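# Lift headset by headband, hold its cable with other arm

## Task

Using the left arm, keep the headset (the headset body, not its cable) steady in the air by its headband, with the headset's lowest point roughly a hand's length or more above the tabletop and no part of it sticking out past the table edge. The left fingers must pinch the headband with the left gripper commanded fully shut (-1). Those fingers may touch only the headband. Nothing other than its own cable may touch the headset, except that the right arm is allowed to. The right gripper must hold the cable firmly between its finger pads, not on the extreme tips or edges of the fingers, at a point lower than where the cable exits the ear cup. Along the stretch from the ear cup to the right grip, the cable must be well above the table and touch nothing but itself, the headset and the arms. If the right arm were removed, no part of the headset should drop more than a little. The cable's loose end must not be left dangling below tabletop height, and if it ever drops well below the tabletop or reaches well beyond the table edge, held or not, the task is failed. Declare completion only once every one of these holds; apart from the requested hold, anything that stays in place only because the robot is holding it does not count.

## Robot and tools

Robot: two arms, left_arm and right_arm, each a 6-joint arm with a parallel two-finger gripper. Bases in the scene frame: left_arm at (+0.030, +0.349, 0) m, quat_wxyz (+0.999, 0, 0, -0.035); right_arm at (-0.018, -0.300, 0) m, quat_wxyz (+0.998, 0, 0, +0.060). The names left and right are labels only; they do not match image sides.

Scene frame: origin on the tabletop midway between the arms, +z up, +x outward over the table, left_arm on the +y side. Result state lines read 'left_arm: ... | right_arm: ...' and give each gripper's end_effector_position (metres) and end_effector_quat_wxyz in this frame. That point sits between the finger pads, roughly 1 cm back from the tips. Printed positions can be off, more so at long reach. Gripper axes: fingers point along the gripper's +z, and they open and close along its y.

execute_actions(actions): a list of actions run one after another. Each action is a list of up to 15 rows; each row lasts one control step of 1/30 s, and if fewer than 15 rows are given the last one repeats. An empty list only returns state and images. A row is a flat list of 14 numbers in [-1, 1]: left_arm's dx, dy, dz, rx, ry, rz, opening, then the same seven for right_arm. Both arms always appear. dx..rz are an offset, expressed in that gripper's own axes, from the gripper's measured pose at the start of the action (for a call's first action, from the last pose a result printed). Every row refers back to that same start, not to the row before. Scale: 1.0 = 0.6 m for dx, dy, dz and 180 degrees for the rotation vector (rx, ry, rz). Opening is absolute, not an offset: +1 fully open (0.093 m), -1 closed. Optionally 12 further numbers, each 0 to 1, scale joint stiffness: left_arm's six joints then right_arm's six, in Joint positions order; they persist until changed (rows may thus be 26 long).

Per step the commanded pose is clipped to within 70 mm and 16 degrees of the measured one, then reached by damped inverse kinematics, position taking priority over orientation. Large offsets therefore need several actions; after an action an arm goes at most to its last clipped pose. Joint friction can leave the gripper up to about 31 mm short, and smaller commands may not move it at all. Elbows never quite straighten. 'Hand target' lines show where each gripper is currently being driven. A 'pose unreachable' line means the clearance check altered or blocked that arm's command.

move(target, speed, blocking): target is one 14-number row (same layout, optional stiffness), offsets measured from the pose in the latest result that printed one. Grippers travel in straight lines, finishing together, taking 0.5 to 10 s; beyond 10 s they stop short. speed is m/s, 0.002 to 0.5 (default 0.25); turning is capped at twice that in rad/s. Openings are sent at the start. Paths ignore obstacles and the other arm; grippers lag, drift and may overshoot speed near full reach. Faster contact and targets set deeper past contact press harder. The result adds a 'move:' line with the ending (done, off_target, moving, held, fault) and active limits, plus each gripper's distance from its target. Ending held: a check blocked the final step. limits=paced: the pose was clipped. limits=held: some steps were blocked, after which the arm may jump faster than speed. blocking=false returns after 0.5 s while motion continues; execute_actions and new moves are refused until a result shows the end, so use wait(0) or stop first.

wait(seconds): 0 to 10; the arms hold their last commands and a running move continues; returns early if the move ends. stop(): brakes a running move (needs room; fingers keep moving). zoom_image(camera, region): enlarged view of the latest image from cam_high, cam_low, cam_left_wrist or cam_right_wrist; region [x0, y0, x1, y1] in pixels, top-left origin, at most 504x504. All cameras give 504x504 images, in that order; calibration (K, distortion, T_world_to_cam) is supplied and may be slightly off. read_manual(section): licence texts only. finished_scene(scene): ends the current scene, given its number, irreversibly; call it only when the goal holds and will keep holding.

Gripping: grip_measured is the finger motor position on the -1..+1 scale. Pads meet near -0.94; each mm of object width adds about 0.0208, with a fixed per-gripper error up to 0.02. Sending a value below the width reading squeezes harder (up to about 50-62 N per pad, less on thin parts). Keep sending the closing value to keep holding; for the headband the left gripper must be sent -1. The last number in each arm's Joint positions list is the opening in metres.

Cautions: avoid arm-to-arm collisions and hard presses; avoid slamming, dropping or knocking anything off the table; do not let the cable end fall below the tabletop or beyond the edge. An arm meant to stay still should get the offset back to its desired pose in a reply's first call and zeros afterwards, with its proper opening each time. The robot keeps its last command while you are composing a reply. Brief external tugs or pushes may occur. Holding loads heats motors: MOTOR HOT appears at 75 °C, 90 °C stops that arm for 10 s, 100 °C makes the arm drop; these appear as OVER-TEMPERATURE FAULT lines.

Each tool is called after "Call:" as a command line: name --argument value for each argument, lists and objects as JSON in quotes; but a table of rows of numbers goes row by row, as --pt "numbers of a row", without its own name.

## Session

Call:
execute_actions --actions '[]'

Scene clock: 0.00 s.
left_arm: end_effector_position=(+0.3429, +0.0702, +0.2451) grip_measured=+1.000 end_effector_quat_wxyz=(+0.233, +0.505, +0.828, -0.074) | right_arm: end_effector_position=(+0.2197, -0.1333, +0.1237) grip_measured=+0.991 end_effector_quat_wxyz=(-0.210, +0.778, -0.569, +0.161)
Joint positions: left_arm=[-0.627  1.755  1.861 -1.188  0.074  0.381  0.093] | right_arm=[ 0.624  1.203  0.859 -0.739  0.228 -1.193  0.093]
Joint velocities: left_arm=[-0.012 -0.012  0.007 -0.007 -0.037 -0.051  0.   ] | right_arm=[-0.002  0.007 -0.012  0.007 -0.066 -0.037  0.001]
Motor temperatures (°C, as the motors report them): left_arm=[22 27 28 26 24 23] | right_arm=[23 25 28 29 24 24]
Hand target (left_arm): +0.343, +0.070, +0.245; +0.233, +0.505, +0.828, -0.074
Hand target (right_arm): +0.220, -0.133, +0.124; -0.210, +0.778, -0.569, +0.161
Joint stiffness scale: left_arm=[1. 1. 1. 1. 1. 1.] | right_arm=[1. 1. 1. 1. 1. 1.]
camera_calibration (this result's frames):
cam_left_wrist: T_world_to_cam=[[-0.87474, -0.467363, -0.128071, 0.367022], [-0.46619, 0.883741, -0.0408565, 0.143589], [0.132276, 0.0239664, -0.990923, 0.276748], [0, 0, 0, 1]] pos_world=[0.351382, 0.0380041, 0.327107]
cam_right_wrist: T_world_to_cam=[[0.805154, 0.255267, 0.535318, -0.212547], [0.0554714, -0.931086, 0.360556, -0.13922], [0.590466, -0.260609, -0.763828, 0.0103783], [0, 0, 0, 1]] pos_world=[0.172728, -0.0726653, 0.171904]

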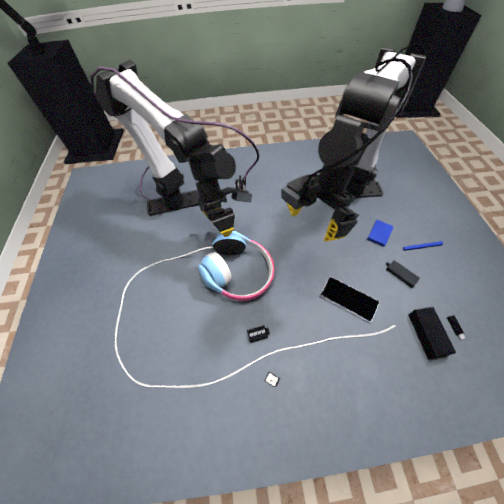

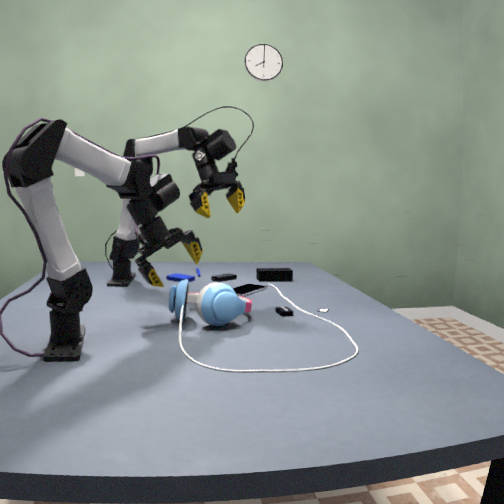

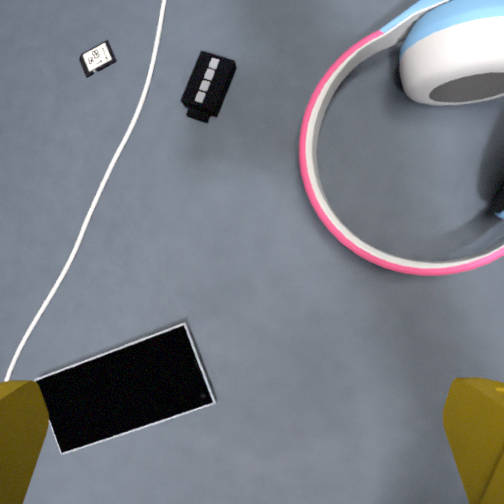

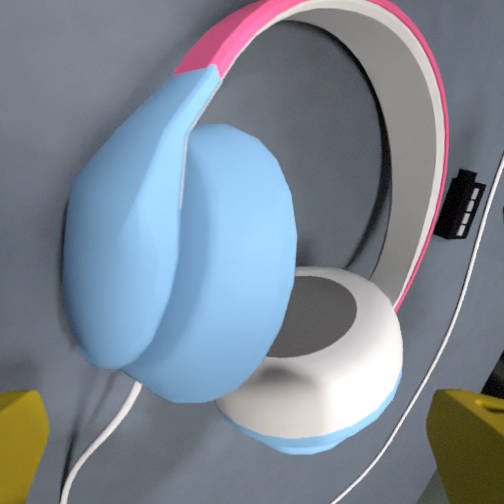

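Call:
zoom_image --camera "cam_high" --region '[180, 210, 300, 320]'

Call:
zoom_image --camera "cam_low" --region '[140, 250, 280, 350]'

Region (180, 210, 300, 320) of cam_high's 504x504 image, scaled by 4.200, with more detail than that image has; it fills the top 462 rows of this view, and the rest is white.

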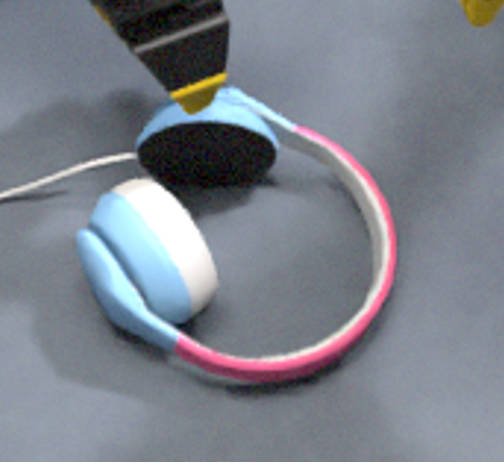

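Region (140, 250, 280, 350) of cam_low's 504x504 image, scaled by 3.600, with more detail than that image has; it fills the top 360 rows of this view, and the rest is white.

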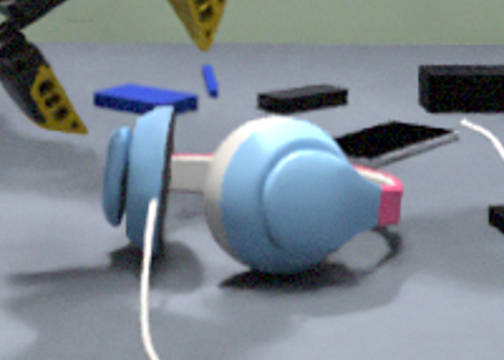

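Call:
move --target '[0.0255,-0.078,0.223,-0.0335,0.05,-0.164,0,0.083,0.033,-0.166,0.031,-0.0915,0.4525,1]' --speed 0.3

Scene clock: 48.57 s.
left_arm: end_effector_position=(+0.3412, +0.0124, +0.1250) grip_measured=+0.001 end_effector_quat_wxyz=(+0.172, +0.269, +0.946, -0.055) | right_arm: end_effector_position=(+0.1747, -0.1961, +0.2097) grip_measured=+0.991 end_effector_quat_wxyz=(+0.384, -0.231, +0.889, +0.092)
Joint positions: left_arm=[-0.789  1.972  1.714 -0.963 -0.096 -0.287  0.045] | right_arm=[ 0.382  0.66   0.832 -0.93   0.01  -0.01   0.093]
Joint velocities: left_arm=[-0.002 -0.012  0.002  0.007  0.007 -0.007  0.001] | right_arm=[-0.007 -0.007 -0.017  0.051 -0.037  0.051 -0.   ]
Motor temperatures (°C, as the motors report them): left_arm=[22 32 32 28 24 23] | right_arm=[23 26 32 30 24 24]
Hand target (left_arm): +0.339, +0.012, +0.116; +0.167, +0.270, +0.947, -0.046
Hand target (right_arm): +0.168, -0.200, +0.201; +0.372, -0.225, +0.896, +0.094
Off the commanded pose (left_arm): 0.011 m, 1 deg.
Off the commanded pose (right_arm): 0.012 m, 2 deg.
Joint stiffness scale: left_arm=[1. 1. 1. 1. 1. 1.] | right_arm=[1. 1. 1. 1. 1. 1.]
move: off_target (left_arm, right_arm)
camera_calibration (this result's frames):
cam_left_wrist: T_world_to_cam=[[-0.539869, -0.841746, -0.00229701, 0.197801], [-0.839396, 0.538154, 0.0761922, 0.305986], [-0.0628983, 0.0430619, -0.997091, 0.226533], [0, 0, 0, 1]] pos_world=[0.377878, -0.00792393, 0.203015]
cam_right_wrist: T_world_to_cam=[[0.459189, -0.88777, 0.0317865, -0.264442], [-0.818232, -0.436612, -0.373988, 0.177398], [0.345893, 0.145723, -0.926889, 0.242928], [0, 0, 0, 1]] pos_world=[0.182554, -0.192709, 0.299918]

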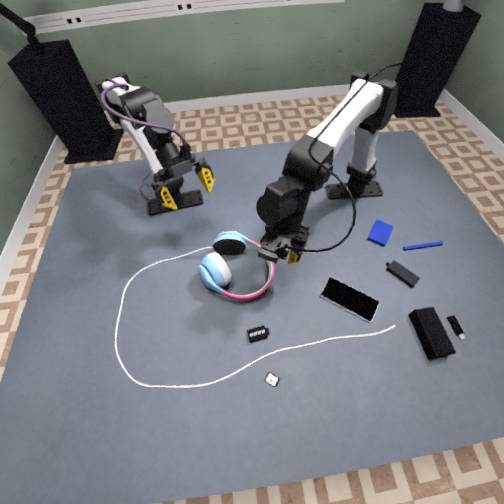

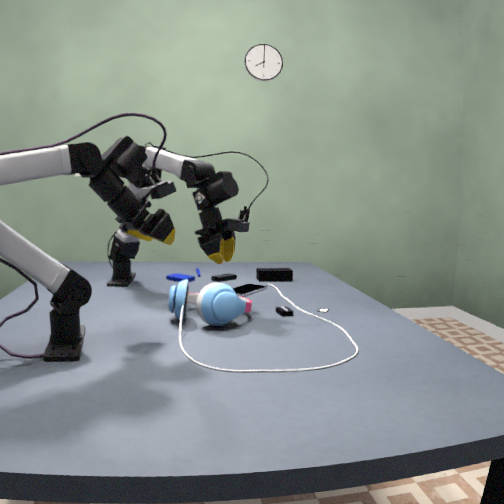

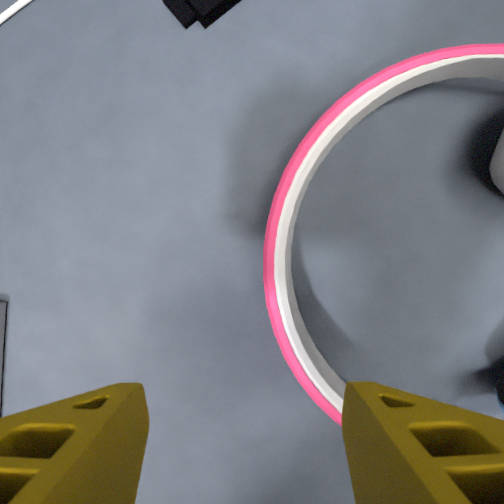

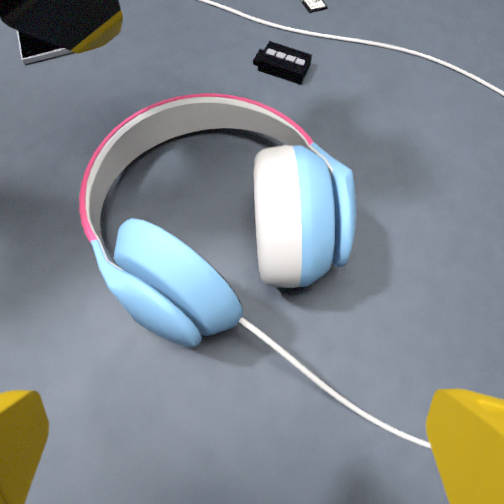

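Call:
move --target '[0.024,-0.009,0.175,0,0,0,0,0,0,0,0,0,0,1]' --speed 0.1

Call:
zoom_image --camera "cam_right_wrist" --region '[40, 20, 300, 260]'

Scene clock: 62.67 s.
left_arm: end_effector_position=(+0.3600, -0.0092, +0.0311) grip_measured=+0.001 end_effector_quat_wxyz=(+0.178, +0.268, +0.945, -0.059) | right_arm: end_effector_position=(+0.1746, -0.1961, +0.2097) grip_measured=+0.991 end_effector_quat_wxyz=(+0.384, -0.230, +0.889, +0.092)
Joint positions: left_arm=[-0.789  2.136  1.574 -0.644 -0.097 -0.289  0.045] | right_arm=[ 0.382  0.66   0.832 -0.93   0.009 -0.008  0.093]
Joint velocities: left_arm=[ 0.012  0.022 -0.017  0.051  0.022  0.022  0.   ] | right_arm=[-0.002 -0.002  0.007  0.022 -0.051  0.037 -0.001]
Motor temperatures (°C, as the motors report them): left_arm=[22 33 32 28 24 23] | right_arm=[23 26 32 31 24 24]
Hand target (left_arm): +0.358, -0.006, +0.023; +0.172, +0.269, +0.946, -0.055
Hand target (right_arm): +0.175, -0.196, +0.210; +0.384, -0.231, +0.889, +0.092
Off the commanded pose (left_arm): 0.010 m, 1 deg.
Off the commanded pose (right_arm): 0.000 m, 0 deg.
Joint stiffness scale: left_arm=[1. 1. 1. 1. 1. 1.] | right_arm=[1. 1. 1. 1. 1. 1.]
move: done
camera_calibration (this result's frames):
cam_left_wrist: T_world_to_cam=[[-0.538558, -0.842586, 0.00216008, 0.18888], [-0.840901, 0.53764, 0.0618773, 0.34149], [-0.0532983, 0.0315081, -0.998081, 0.131439], [0, 0, 0, 1]] pos_world=[0.395888, -0.0285921, 0.109648]
cam_right_wrist: T_world_to_cam=[[0.457846, -0.888539, 0.0295963, -0.263834], [-0.819423, -0.434678, -0.373632, 0.177827], [0.344851, 0.146814, -0.927105, 0.243333], [0, 0, 0, 1]] pos_world=[0.182597, -0.192854, 0.299846]

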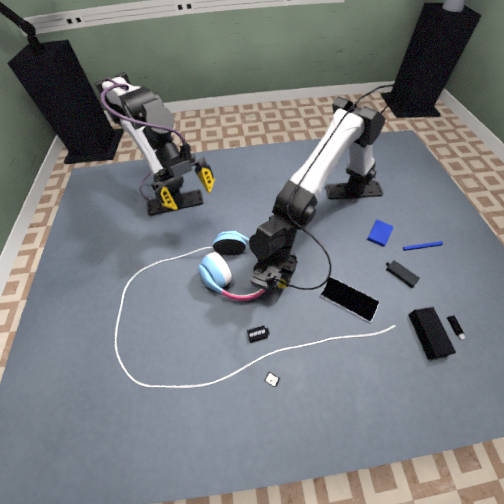

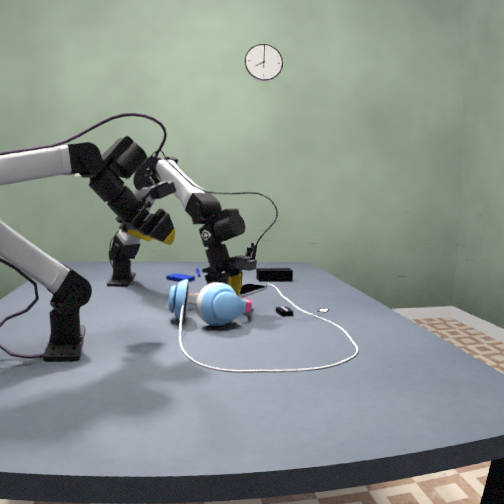

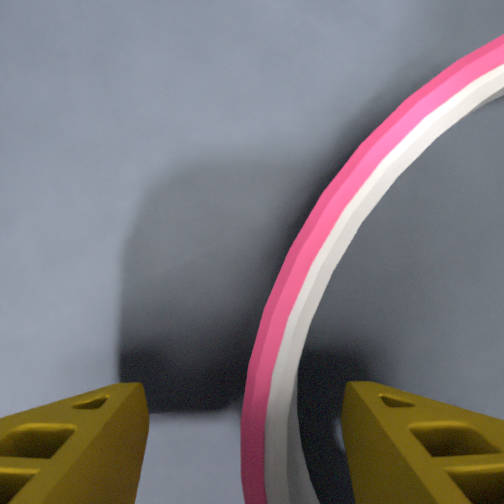

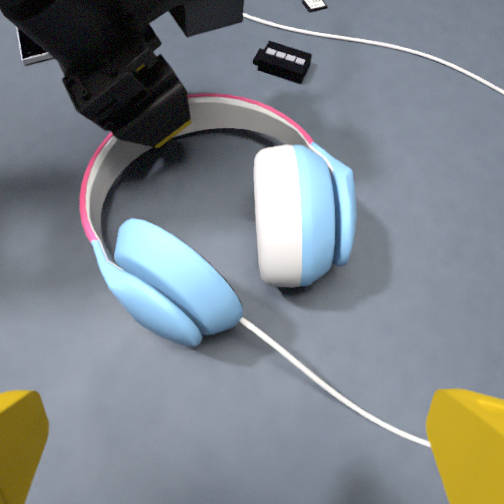

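Region (40, 20, 300, 260) of cam_right_wrist's 504x504 image, scaled by 1.938, with more detail than that image has; it fills the top 465 rows of this view, and the rest is white.

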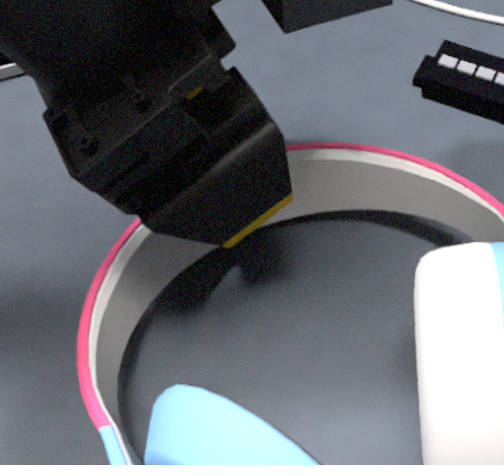

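Call:
move --target '[0.013,-0.006,0.036,0,0,0,0,0,0,0,0,0,0,1]' --speed 0.04

Call:
zoom_image --camera "cam_right_wrist" --region '[40, 20, 300, 260]'

Scene clock: 72.03 s.
left_arm: end_effector_position=(+0.3639, -0.0138, +0.0184) grip_measured=+0.001 end_effector_quat_wxyz=(+0.185, +0.266, +0.944, -0.063) | right_arm: end_effector_position=(+0.1746, -0.1961, +0.2097) grip_measured=+0.991 end_effector_quat_wxyz=(+0.384, -0.230, +0.889, +0.092)
Joint positions: left_arm=[-0.789  2.162  1.557 -0.583 -0.097 -0.291  0.045] | right_arm=[ 0.382  0.66   0.832 -0.93   0.009 -0.008  0.093]
Joint velocities: left_arm=[ 0.012  0.007 -0.012  0.007  0.007  0.007 -0.   ] | right_arm=[-0.012  0.022 -0.017  0.095  0.007  0.022 -0.   ]
Motor temperatures (°C, as the motors report them): left_arm=[22 35 32 29 24 23] | right_arm=[23 26 32 32 24 24]
Hand target (left_arm): +0.359, -0.013, +0.009; +0.178, +0.268, +0.945, -0.058
Hand target (right_arm): +0.175, -0.196, +0.210; +0.384, -0.230, +0.889, +0.092
Off the commanded pose (left_arm): 0.012 m, 1 deg.
Off the commanded pose (right_arm): 0.000 m, 0 deg.
Joint stiffness scale: left_arm=[1. 1. 1. 1. 1. 1.] | right_arm=[1. 1. 1. 1. 1. 1.]
move: off_target (left_arm)
camera_calibration (this result's frames):
cam_left_wrist: T_world_to_cam=[[-0.536526, -0.843845, 0.0080974, 0.186302], [-0.842801, 0.536299, 0.0454897, 0.349058], [-0.0427288, 0.0175819, -0.998932, 0.115128], [0, 0, 0, 1]] pos_world=[0.399062, -0.0320133, 0.0976184]
cam_right_wrist: T_world_to_cam=[[0.457846, -0.888539, 0.0295963, -0.263834], [-0.819423, -0.434678, -0.373632, 0.177827], [0.344851, 0.146814, -0.927105, 0.243333], [0, 0, 0, 1]] pos_world=[0.182597, -0.192854, 0.299846]

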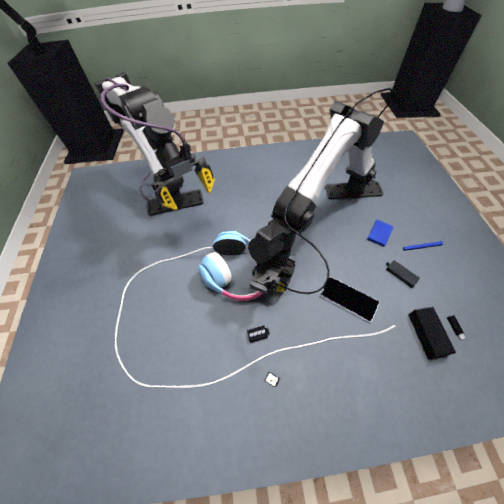

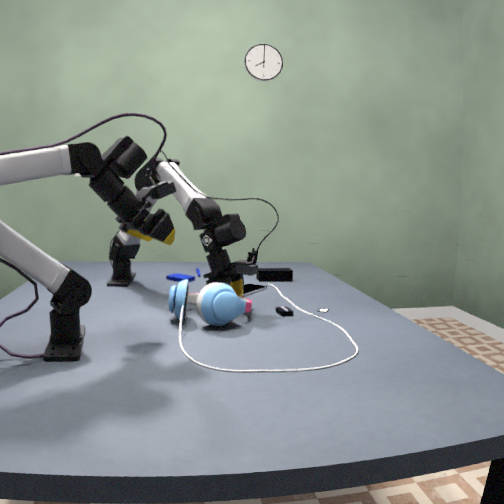

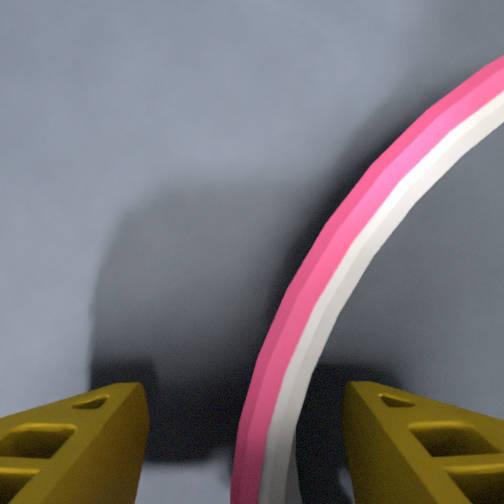

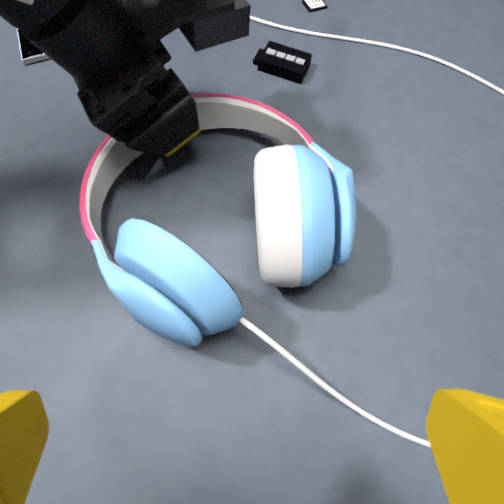

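Region (40, 20, 300, 260) of cam_right_wrist's 504x504 image, scaled by 1.938, with more detail than that image has; it fills the top 465 rows of this view, and the rest is white.

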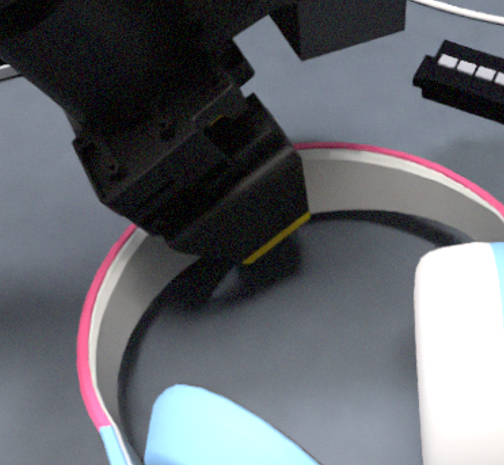

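Call:
move --target '[0,-0.006,0,0,0,0,-1,0,0,0,0,0,0,1]' --speed 0.04

Call:
move --target '[0,0,-0.17,0,0,0,-1,0,0,0,0,0,0,1]' --speed 0.08

Scene clock: 77.27 s.
left_arm: end_effector_position=(+0.3627, -0.0221, +0.0254) grip_measured=-0.877 end_effector_quat_wxyz=(+0.188, +0.264, +0.942, -0.086) | right_arm: end_effector_position=(+0.1746, -0.1961, +0.2097) grip_measured=+0.991 end_effector_quat_wxyz=(+0.384, -0.230, +0.889, +0.092)
Joint positions: left_arm=[-0.791  2.151  1.559 -0.567 -0.063 -0.3    0.003] | right_arm=[ 0.382  0.66   0.832 -0.93   0.009 -0.008  0.093]
Joint velocities: left_arm=[-0.022 -0.022 -0.002  0.007 -0.051  0.051 -0.001] | right_arm=[ 0.007 -0.017 -0.002  0.022 -0.022  0.037 -0.001]
Motor temperatures (°C, as the motors report them): left_arm=[22 35 32 29 24 23] | right_arm=[23 25 32 32 24 24]
Hand target (left_arm): +0.362, -0.017, +0.019; +0.185, +0.266, +0.944, -0.064
Hand target (right_arm): +0.175, -0.196, +0.210; +0.384, -0.230, +0.889, +0.092
Off the commanded pose (left_arm): 0.009 m, 3 deg.
Off the commanded pose (right_arm): 0.000 m, 0 deg.
Joint stiffness scale: left_arm=[1. 1. 1. 1. 1. 1.] | right_arm=[1. 1. 1. 1. 1. 1.]
move: off_target (left_arm)
camera_calibration (this result's frames):
cam_left_wrist: T_world_to_cam=[[-0.541345, -0.839348, 0.0494033, 0.179406], [-0.839373, 0.542915, 0.026391, 0.351522], [-0.048973, -0.0271811, -0.99843, 0.123489], [0, 0, 0, 1]] pos_world=[0.398226, -0.0369062, 0.105154]
cam_right_wrist: T_world_to_cam=[[0.457846, -0.888539, 0.0295963, -0.263834], [-0.819423, -0.434678, -0.373632, 0.177827], [0.344851, 0.146814, -0.927105, 0.243333], [0, 0, 0, 1]] pos_world=[0.182597, -0.192854, 0.299846]

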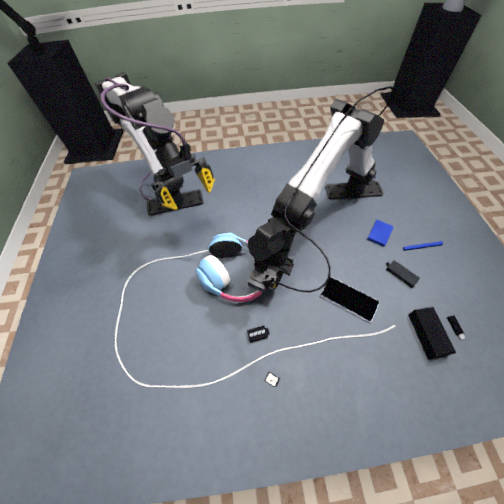

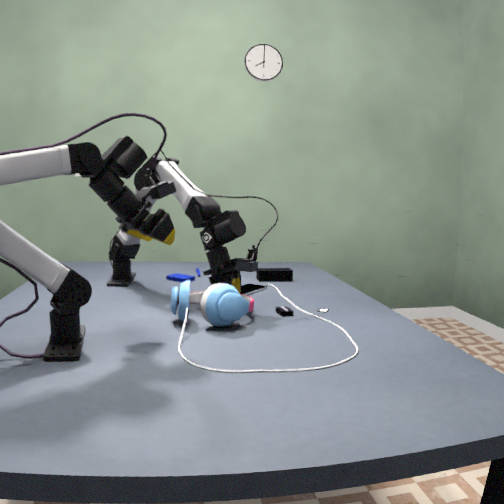

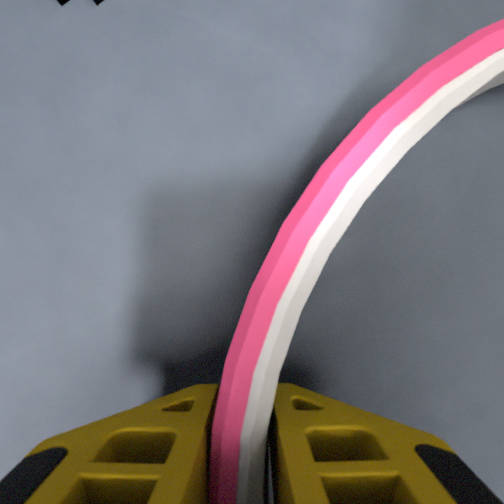

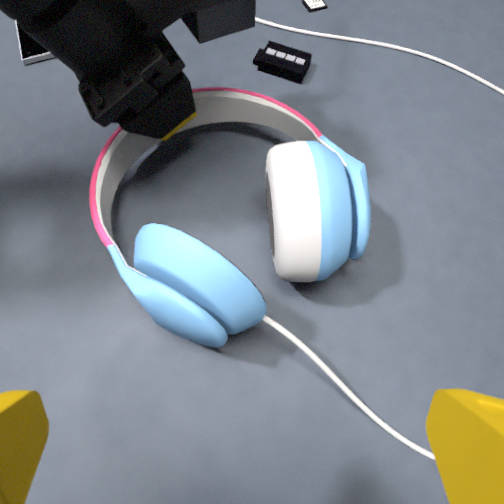

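Scene clock: 79.03 s.
left_arm: end_effector_position=(+0.3277, +0.0215, +0.0950) grip_measured=-0.877 end_effector_quat_wxyz=(+0.161, +0.271, +0.948, -0.050) | right_arm: end_effector_position=(+0.1746, -0.1961, +0.2097) grip_measured=+0.991 end_effector_quat_wxyz=(+0.384, -0.230, +0.889, +0.092)
Joint positions: left_arm=[-0.798  1.941  1.559 -0.864 -0.095 -0.295  0.003] | right_arm=[ 0.382  0.66   0.832 -0.93   0.009 -0.008  0.093]
Joint velocities: left_arm=[-0.007 -0.007 -0.002 -0.037  0.051 -0.051 -0.   ] | right_arm=[ 0.002  0.002 -0.007 -0.037 -0.037  0.051  0.001]
Motor temperatures (°C, as the motors report them): left_arm=[22 36 32 29 24 23] | right_arm=[23 25 32 32 24 24]
Hand target (left_arm): +0.330, +0.006, +0.118; +0.187, +0.265, +0.942, -0.086
Hand target (right_arm): +0.175, -0.196, +0.210; +0.384, -0.230, +0.889, +0.092
Off the commanded pose (left_arm): 0.029 m, 5 deg.
Off the commanded pose (right_arm): 0.000 m, 0 deg.
Joint stiffness scale: left_arm=[1. 1. 1. 1. 1. 1.] | right_arm=[1. 1. 1. 1. 1. 1.]
move: off_target (left_arm)
camera_calibration (this result's frames):
cam_left_wrist: T_world_to_cam=[[-0.541437, -0.840725, -0.00529607, 0.198864], [-0.836756, 0.538247, 0.100649, 0.288815], [-0.0817676, 0.0589266, -0.994908, 0.200928], [0, 0, 0, 1]] pos_world=[0.36577, -0.00010363, 0.171889]
cam_right_wrist: T_world_to_cam=[[0.457846, -0.888539, 0.0295963, -0.263834], [-0.819423, -0.434678, -0.373632, 0.177827], [0.344851, 0.146814, -0.927105, 0.243333], [0, 0, 0, 1]] pos_world=[0.182597, -0.192854, 0.299846]

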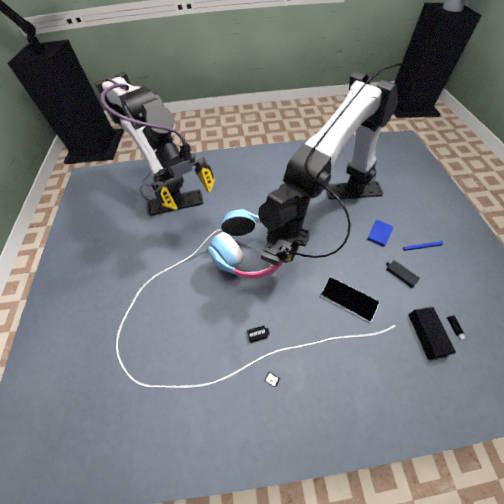

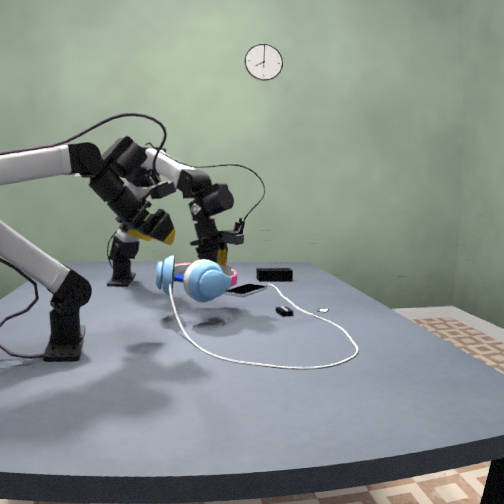

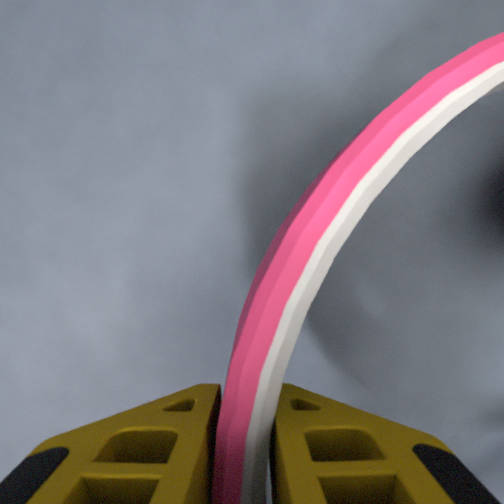

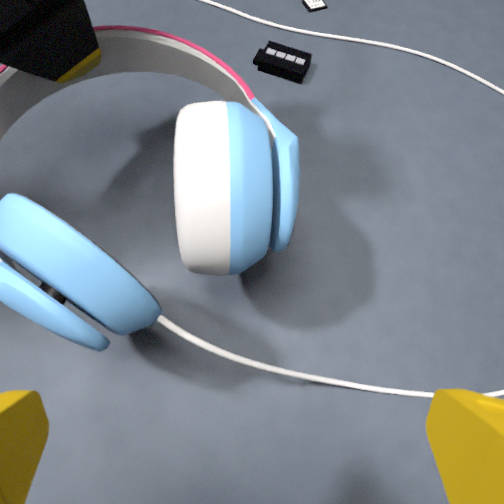

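Call:
move --target '[-0.021,0.273,-0.419,-0.042,-0.054,-0.079,-1,0,0,0,0,0,0,1]' --speed 0.13

Call:
zoom_image --camera "cam_low" --region '[120, 140, 320, 340]'

Call:
zoom_image --camera "cam_high" --region '[140, 130, 400, 390]'

Scene clock: 93.93 s.
left_arm: end_effector_position=(+0.3539, +0.2066, +0.3222) grip_measured=-0.877 end_effector_quat_wxyz=(+0.238, +0.142, +0.961, -0.005) | right_arm: end_effector_position=(+0.1746, -0.1961, +0.2097) grip_measured=+0.991 end_effector_quat_wxyz=(+0.384, -0.230, +0.889, +0.092)
Joint positions: left_arm=[-0.411  1.697  2.156 -1.569 -0.143 -0.155  0.003] | right_arm=[ 0.382  0.66   0.832 -0.93   0.009 -0.008  0.093]
Joint velocities: left_arm=[ 0.017  0.007 -0.007 -0.022  0.037  0.037  0.001] | right_arm=[-0.002 -0.012  0.012  0.037  0.081 -0.037  0.   ]
Motor temperatures (°C, as the motors report them): left_arm=[22 38 34 29 24 23] | right_arm=[23 25 33 33 24 24]
Hand target (left_arm): +0.352, +0.202, +0.332; +0.248, +0.135, +0.959, -0.032
Hand target (right_arm): +0.175, -0.196, +0.210; +0.384, -0.230, +0.889, +0.092
Off the commanded pose (left_arm): 0.015 m, 3 deg.
Off the commanded pose (right_arm): 0.000 m, 0 deg.
Joint stiffness scale: left_arm=[1. 1. 1. 1. 1. 1.] | right_arm=[1. 1. 1. 1. 1. 1.]
move: off_target (left_arm)
camera_calibration (this result's frames):
cam_left_wrist: T_world_to_cam=[[-0.285825, -0.955595, -0.071703, 0.324592], [-0.956581, 0.288974, -0.038035, 0.326841], [0.0570664, 0.0577183, -0.996701, 0.369928], [0, 0, 0, 1]] pos_world=[0.384316, 0.194378, 0.404413]
cam_right_wrist: T_world_to_cam=[[0.457846, -0.888539, 0.0295963, -0.263834], [-0.819423, -0.434678, -0.373632, 0.177827], [0.344851, 0.146814, -0.927105, 0.243333], [0, 0, 0, 1]] pos_world=[0.182597, -0.192854, 0.299846]

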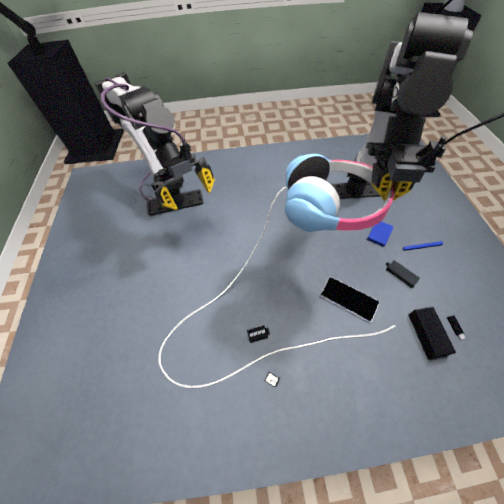

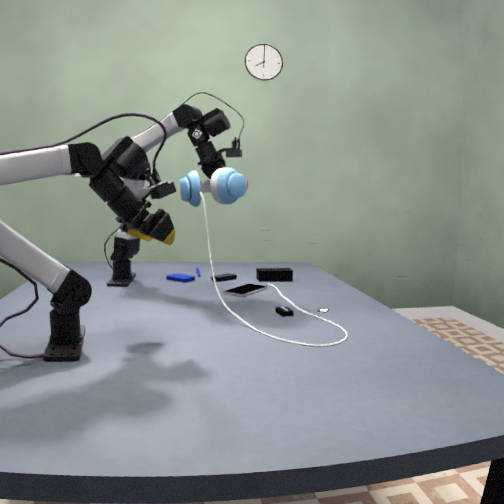

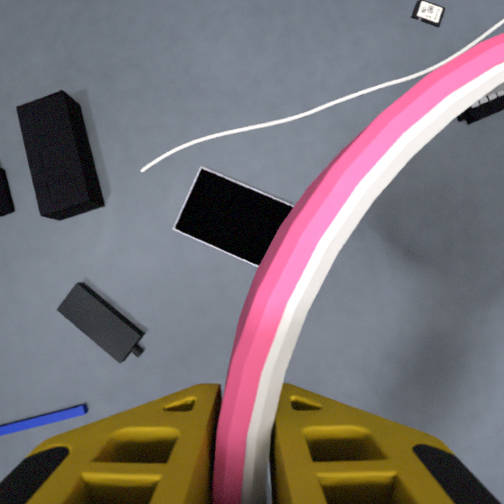

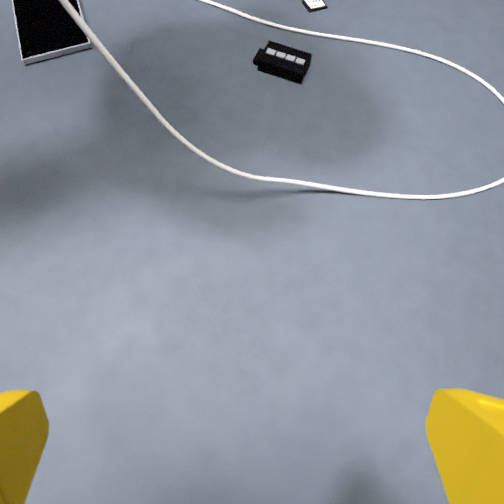

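Region (120, 140, 320, 340) of cam_low's 504x504 image, scaled by 2.520, with more detail than that image has.

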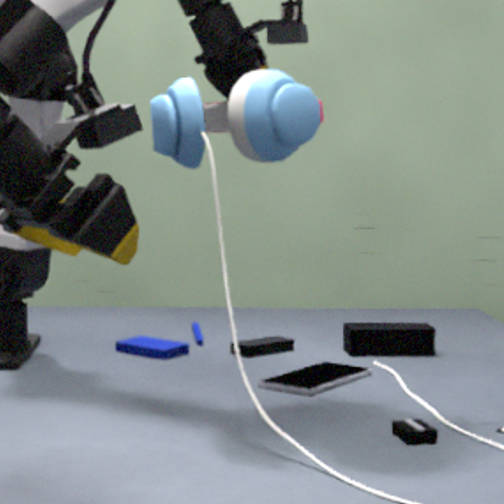

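Region (140, 130, 400, 390) of cam_high's 504x504 image, scaled by 1.938, with more detail than that image has.

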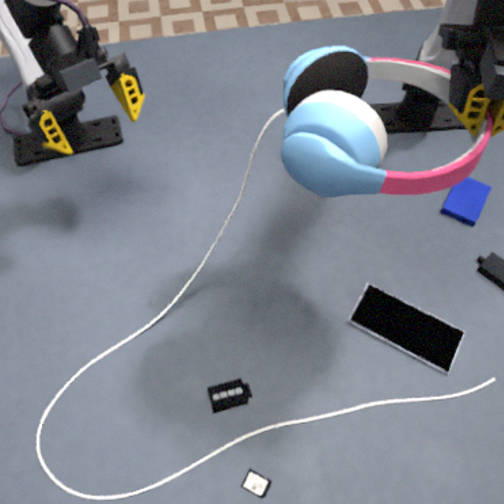

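Call:
move --target '[0,-0.003,0,0.004,0,0,-1,-0.0975,0.104,0.203,-0.0164,-0.204,-0.127,1]' --speed 0.2

Call:
zoom_image --camera "cam_low" --region '[120, 140, 320, 340]'

Call:
zoom_image --camera "cam_high" --region '[180, 140, 360, 320]'

Scene clock: 129.10 s.
left_arm: end_effector_position=(+0.3551, +0.2093, +0.3226) grip_measured=-0.877 end_effector_quat_wxyz=(+0.241, +0.148, +0.959, +0.005) | right_arm: end_effector_position=(+0.2641, -0.0789, +0.1846) grip_measured=+0.991 end_effector_quat_wxyz=(+0.662, -0.360, +0.649, +0.107)
Joint positions: left_arm=[-0.411  1.697  2.156 -1.569 -0.16  -0.138  0.003] | right_arm=[ 0.543  1.142  0.293  0.747 -0.004 -0.347  0.093]
Joint velocities: left_arm=[ 0.002  0.002  0.002 -0.022  0.007  0.037  0.   ] | right_arm=[-0.017 -0.022 -0.007  0.007 -0.007  0.022  0.   ]
Motor temperatures (°C, as the motors report them): left_arm=[22 34 36 30 24 23] | right_arm=[23 25 34 34 24 24]
Hand target (left_arm): +0.353, +0.205, +0.322; +0.237, +0.143, +0.961, -0.011
Hand target (right_arm): +0.260, -0.080, +0.166; +0.646, -0.372, +0.658, +0.105
Off the commanded pose (left_arm): 0.005 m, 2 deg.
Off the commanded pose (right_arm): 0.018 m, 2 deg.
Joint stiffness scale: left_arm=[1. 1. 1. 1. 1. 1.] | right_arm=[1. 1. 1. 1. 1. 1.]
move: off_target (right_arm)
camera_calibration (this result's frames):
cam_left_wrist: T_world_to_cam=[[-0.291855, -0.951754, -0.0947861, 0.336302], [-0.954186, 0.296561, -0.03976, 0.325324], [0.0659516, 0.0788394, -0.994703, 0.361884], [0, 0, 0, 1]] pos_world=[0.384704, 0.195068, 0.404779]
cam_right_wrist: T_world_to_cam=[[0.586067, -0.736901, 0.336903, -0.278568], [-0.212605, -0.54108, -0.813653, 0.205324], [0.781873, 0.405228, -0.473778, -0.00664444], [0, 0, 0, 1]] pos_world=[0.212107, -0.0914875, 0.257765]

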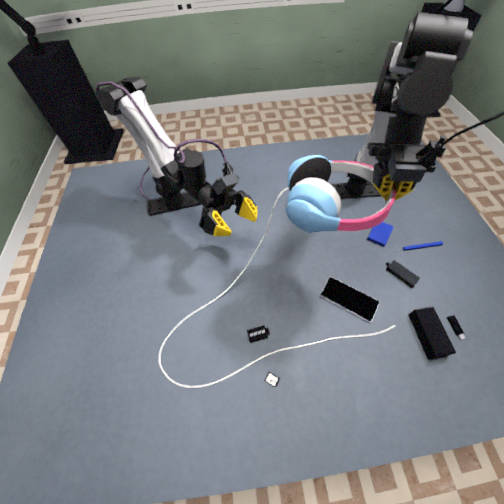

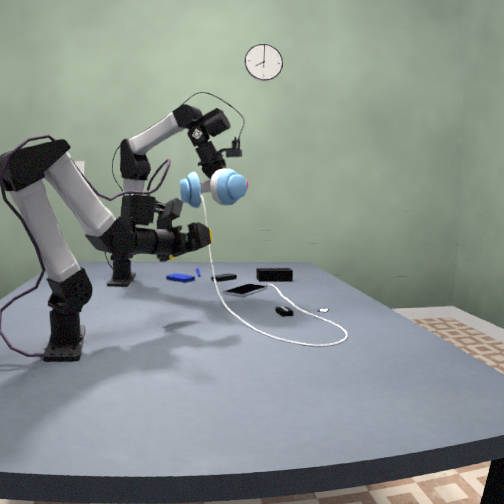

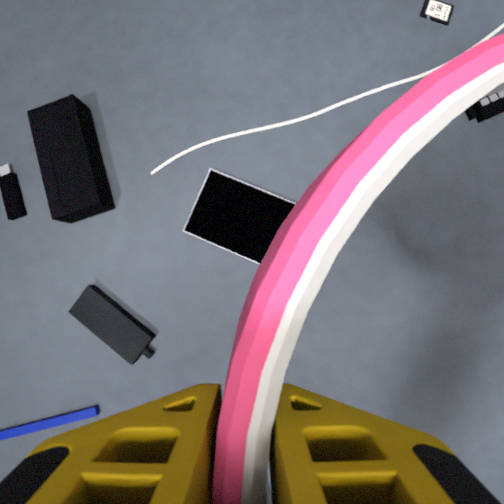

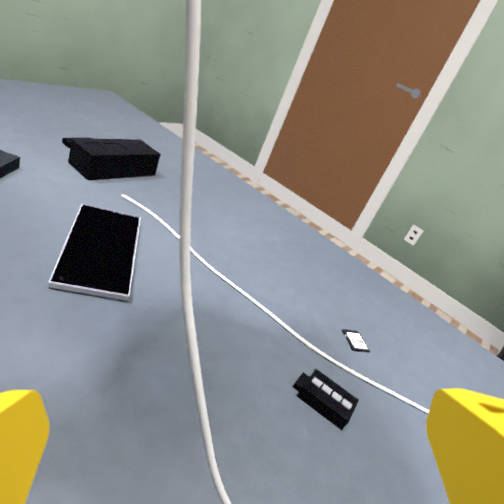

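Region (120, 140, 320, 340) of cam_low's 504x504 image, scaled by 2.520, with more detail than that image has.

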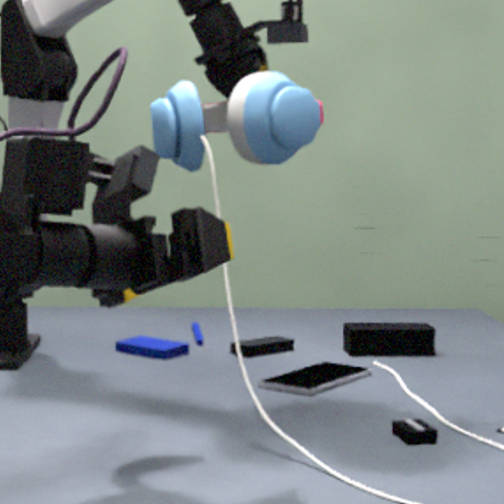

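Region (180, 140, 360, 320) of cam_high's 504x504 image, scaled by 2.800, with more detail than that image has.

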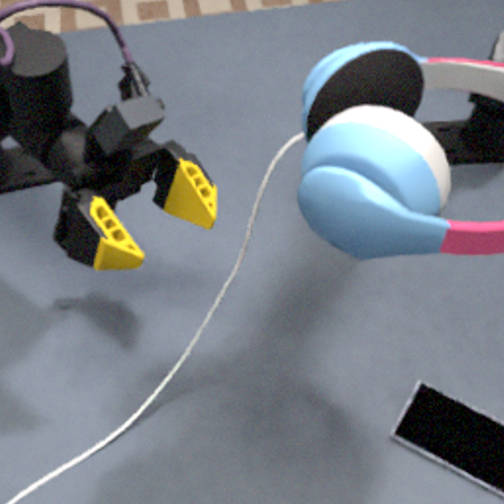

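Call:
move --target '[0,-0.007,0,0.01,0,0,-1,0.029,0.026,0.108,0,0,0,0.3]' --speed 0.08

Call:
zoom_image --camera "cam_low" --region '[150, 160, 270, 280]'

Call:
zoom_image --camera "cam_high" --region '[200, 150, 340, 290]'

Scene clock: 140.70 s.
left_arm: end_effector_position=(+0.3558, +0.2109, +0.3228) grip_measured=-0.876 end_effector_quat_wxyz=(+0.242, +0.156, +0.958, +0.012) | right_arm: end_effector_position=(+0.3046, -0.0396, +0.1519) grip_measured=+0.301 end_effector_quat_wxyz=(+0.656, -0.364, +0.652, +0.106)
Joint positions: left_arm=[-0.411  1.697  2.156 -1.569 -0.171 -0.118  0.003] | right_arm=[ 0.566  1.558  0.419  1.023  0.016 -0.347  0.06 ]
Joint velocities: left_arm=[-0.007  0.007 -0.007  0.037 -0.037  0.066  0.001] | right_arm=[-0.002  0.007  0.007  0.051  0.007 -0.051 -0.001]
Motor temperatures (°C, as the motors report them): left_arm=[22 34 35 30 24 23] | right_arm=[23 25 33 36 24 24]
Hand target (left_arm): +0.354, +0.205, +0.322; +0.238, +0.152, +0.959, -0.010
Hand target (right_arm): +0.309, -0.034, +0.156; +0.661, -0.360, +0.649, +0.107
Off the commanded pose (left_arm): 0.006 m, 3 deg.
Off the commanded pose (right_arm): 0.008 m, 1 deg.
Joint stiffness scale: left_arm=[1. 1. 1. 1. 1. 1.] | right_arm=[1. 1. 1. 1. 1. 1.]
move: off_target (left_arm)
camera_calibration (this result's frames):
cam_left_wrist: T_world_to_cam=[[-0.303579, -0.946093, -0.112908, 0.346852], [-0.950048, 0.309577, -0.0396238, 0.321253], [0.0724416, 0.0952392, -0.992815, 0.355593], [0, 0, 0, 1]] pos_world=[0.384744, 0.194835, 0.40493]
cam_right_wrist: T_world_to_cam=[[0.591091, -0.731912, 0.338992, -0.264042], [-0.219085, -0.550152, -0.805813, 0.209048], [0.776282, 0.40204, -0.485541, -0.0663823], [0, 0, 0, 1]] pos_world=[0.253404, -0.0515591, 0.22573]

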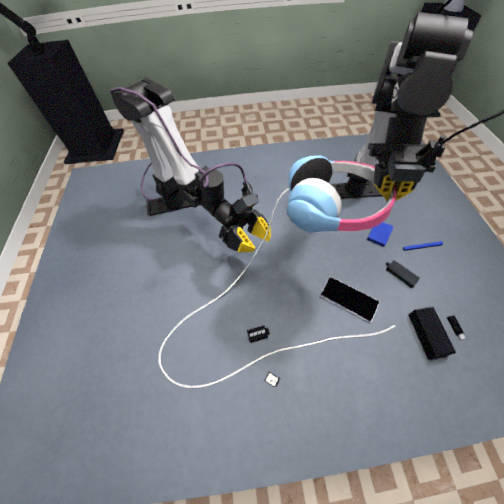

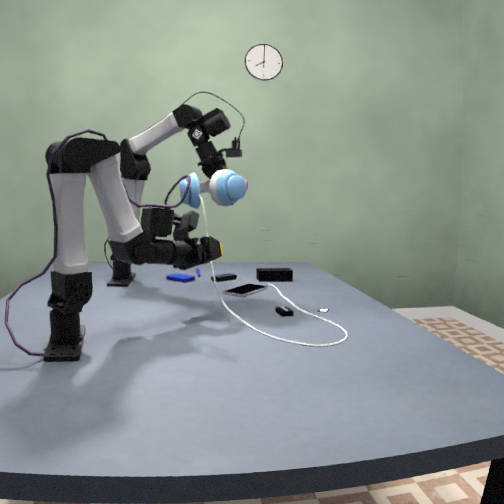

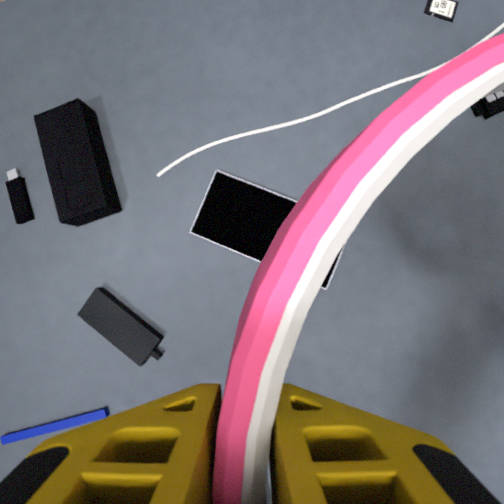

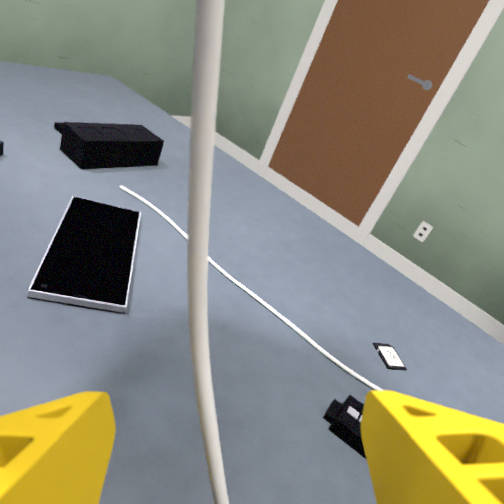

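Region (150, 160, 270, 280) of cam_low's 504x504 image, scaled by 4.200, with more detail than that image has.

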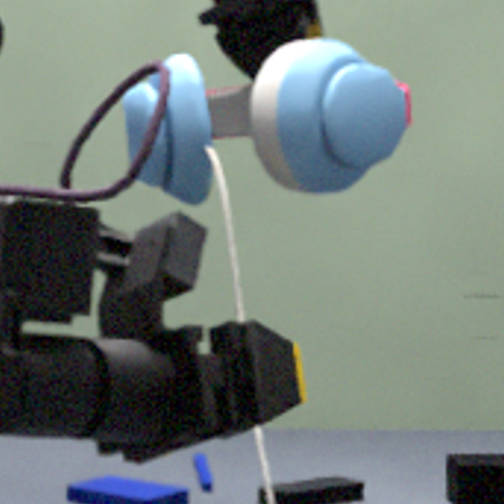

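Region (200, 150, 340, 290) of cam_high's 504x504 image, scaled by 3.600, with more detail than that image has.

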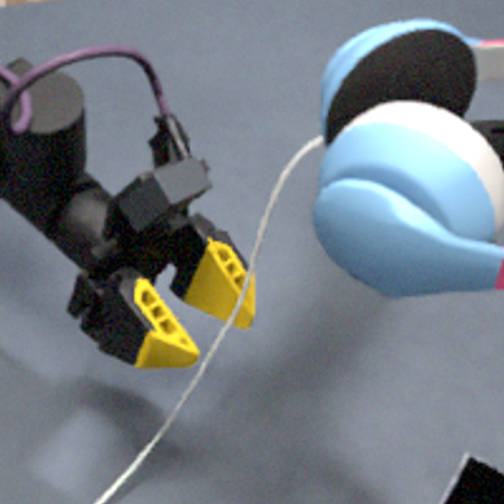

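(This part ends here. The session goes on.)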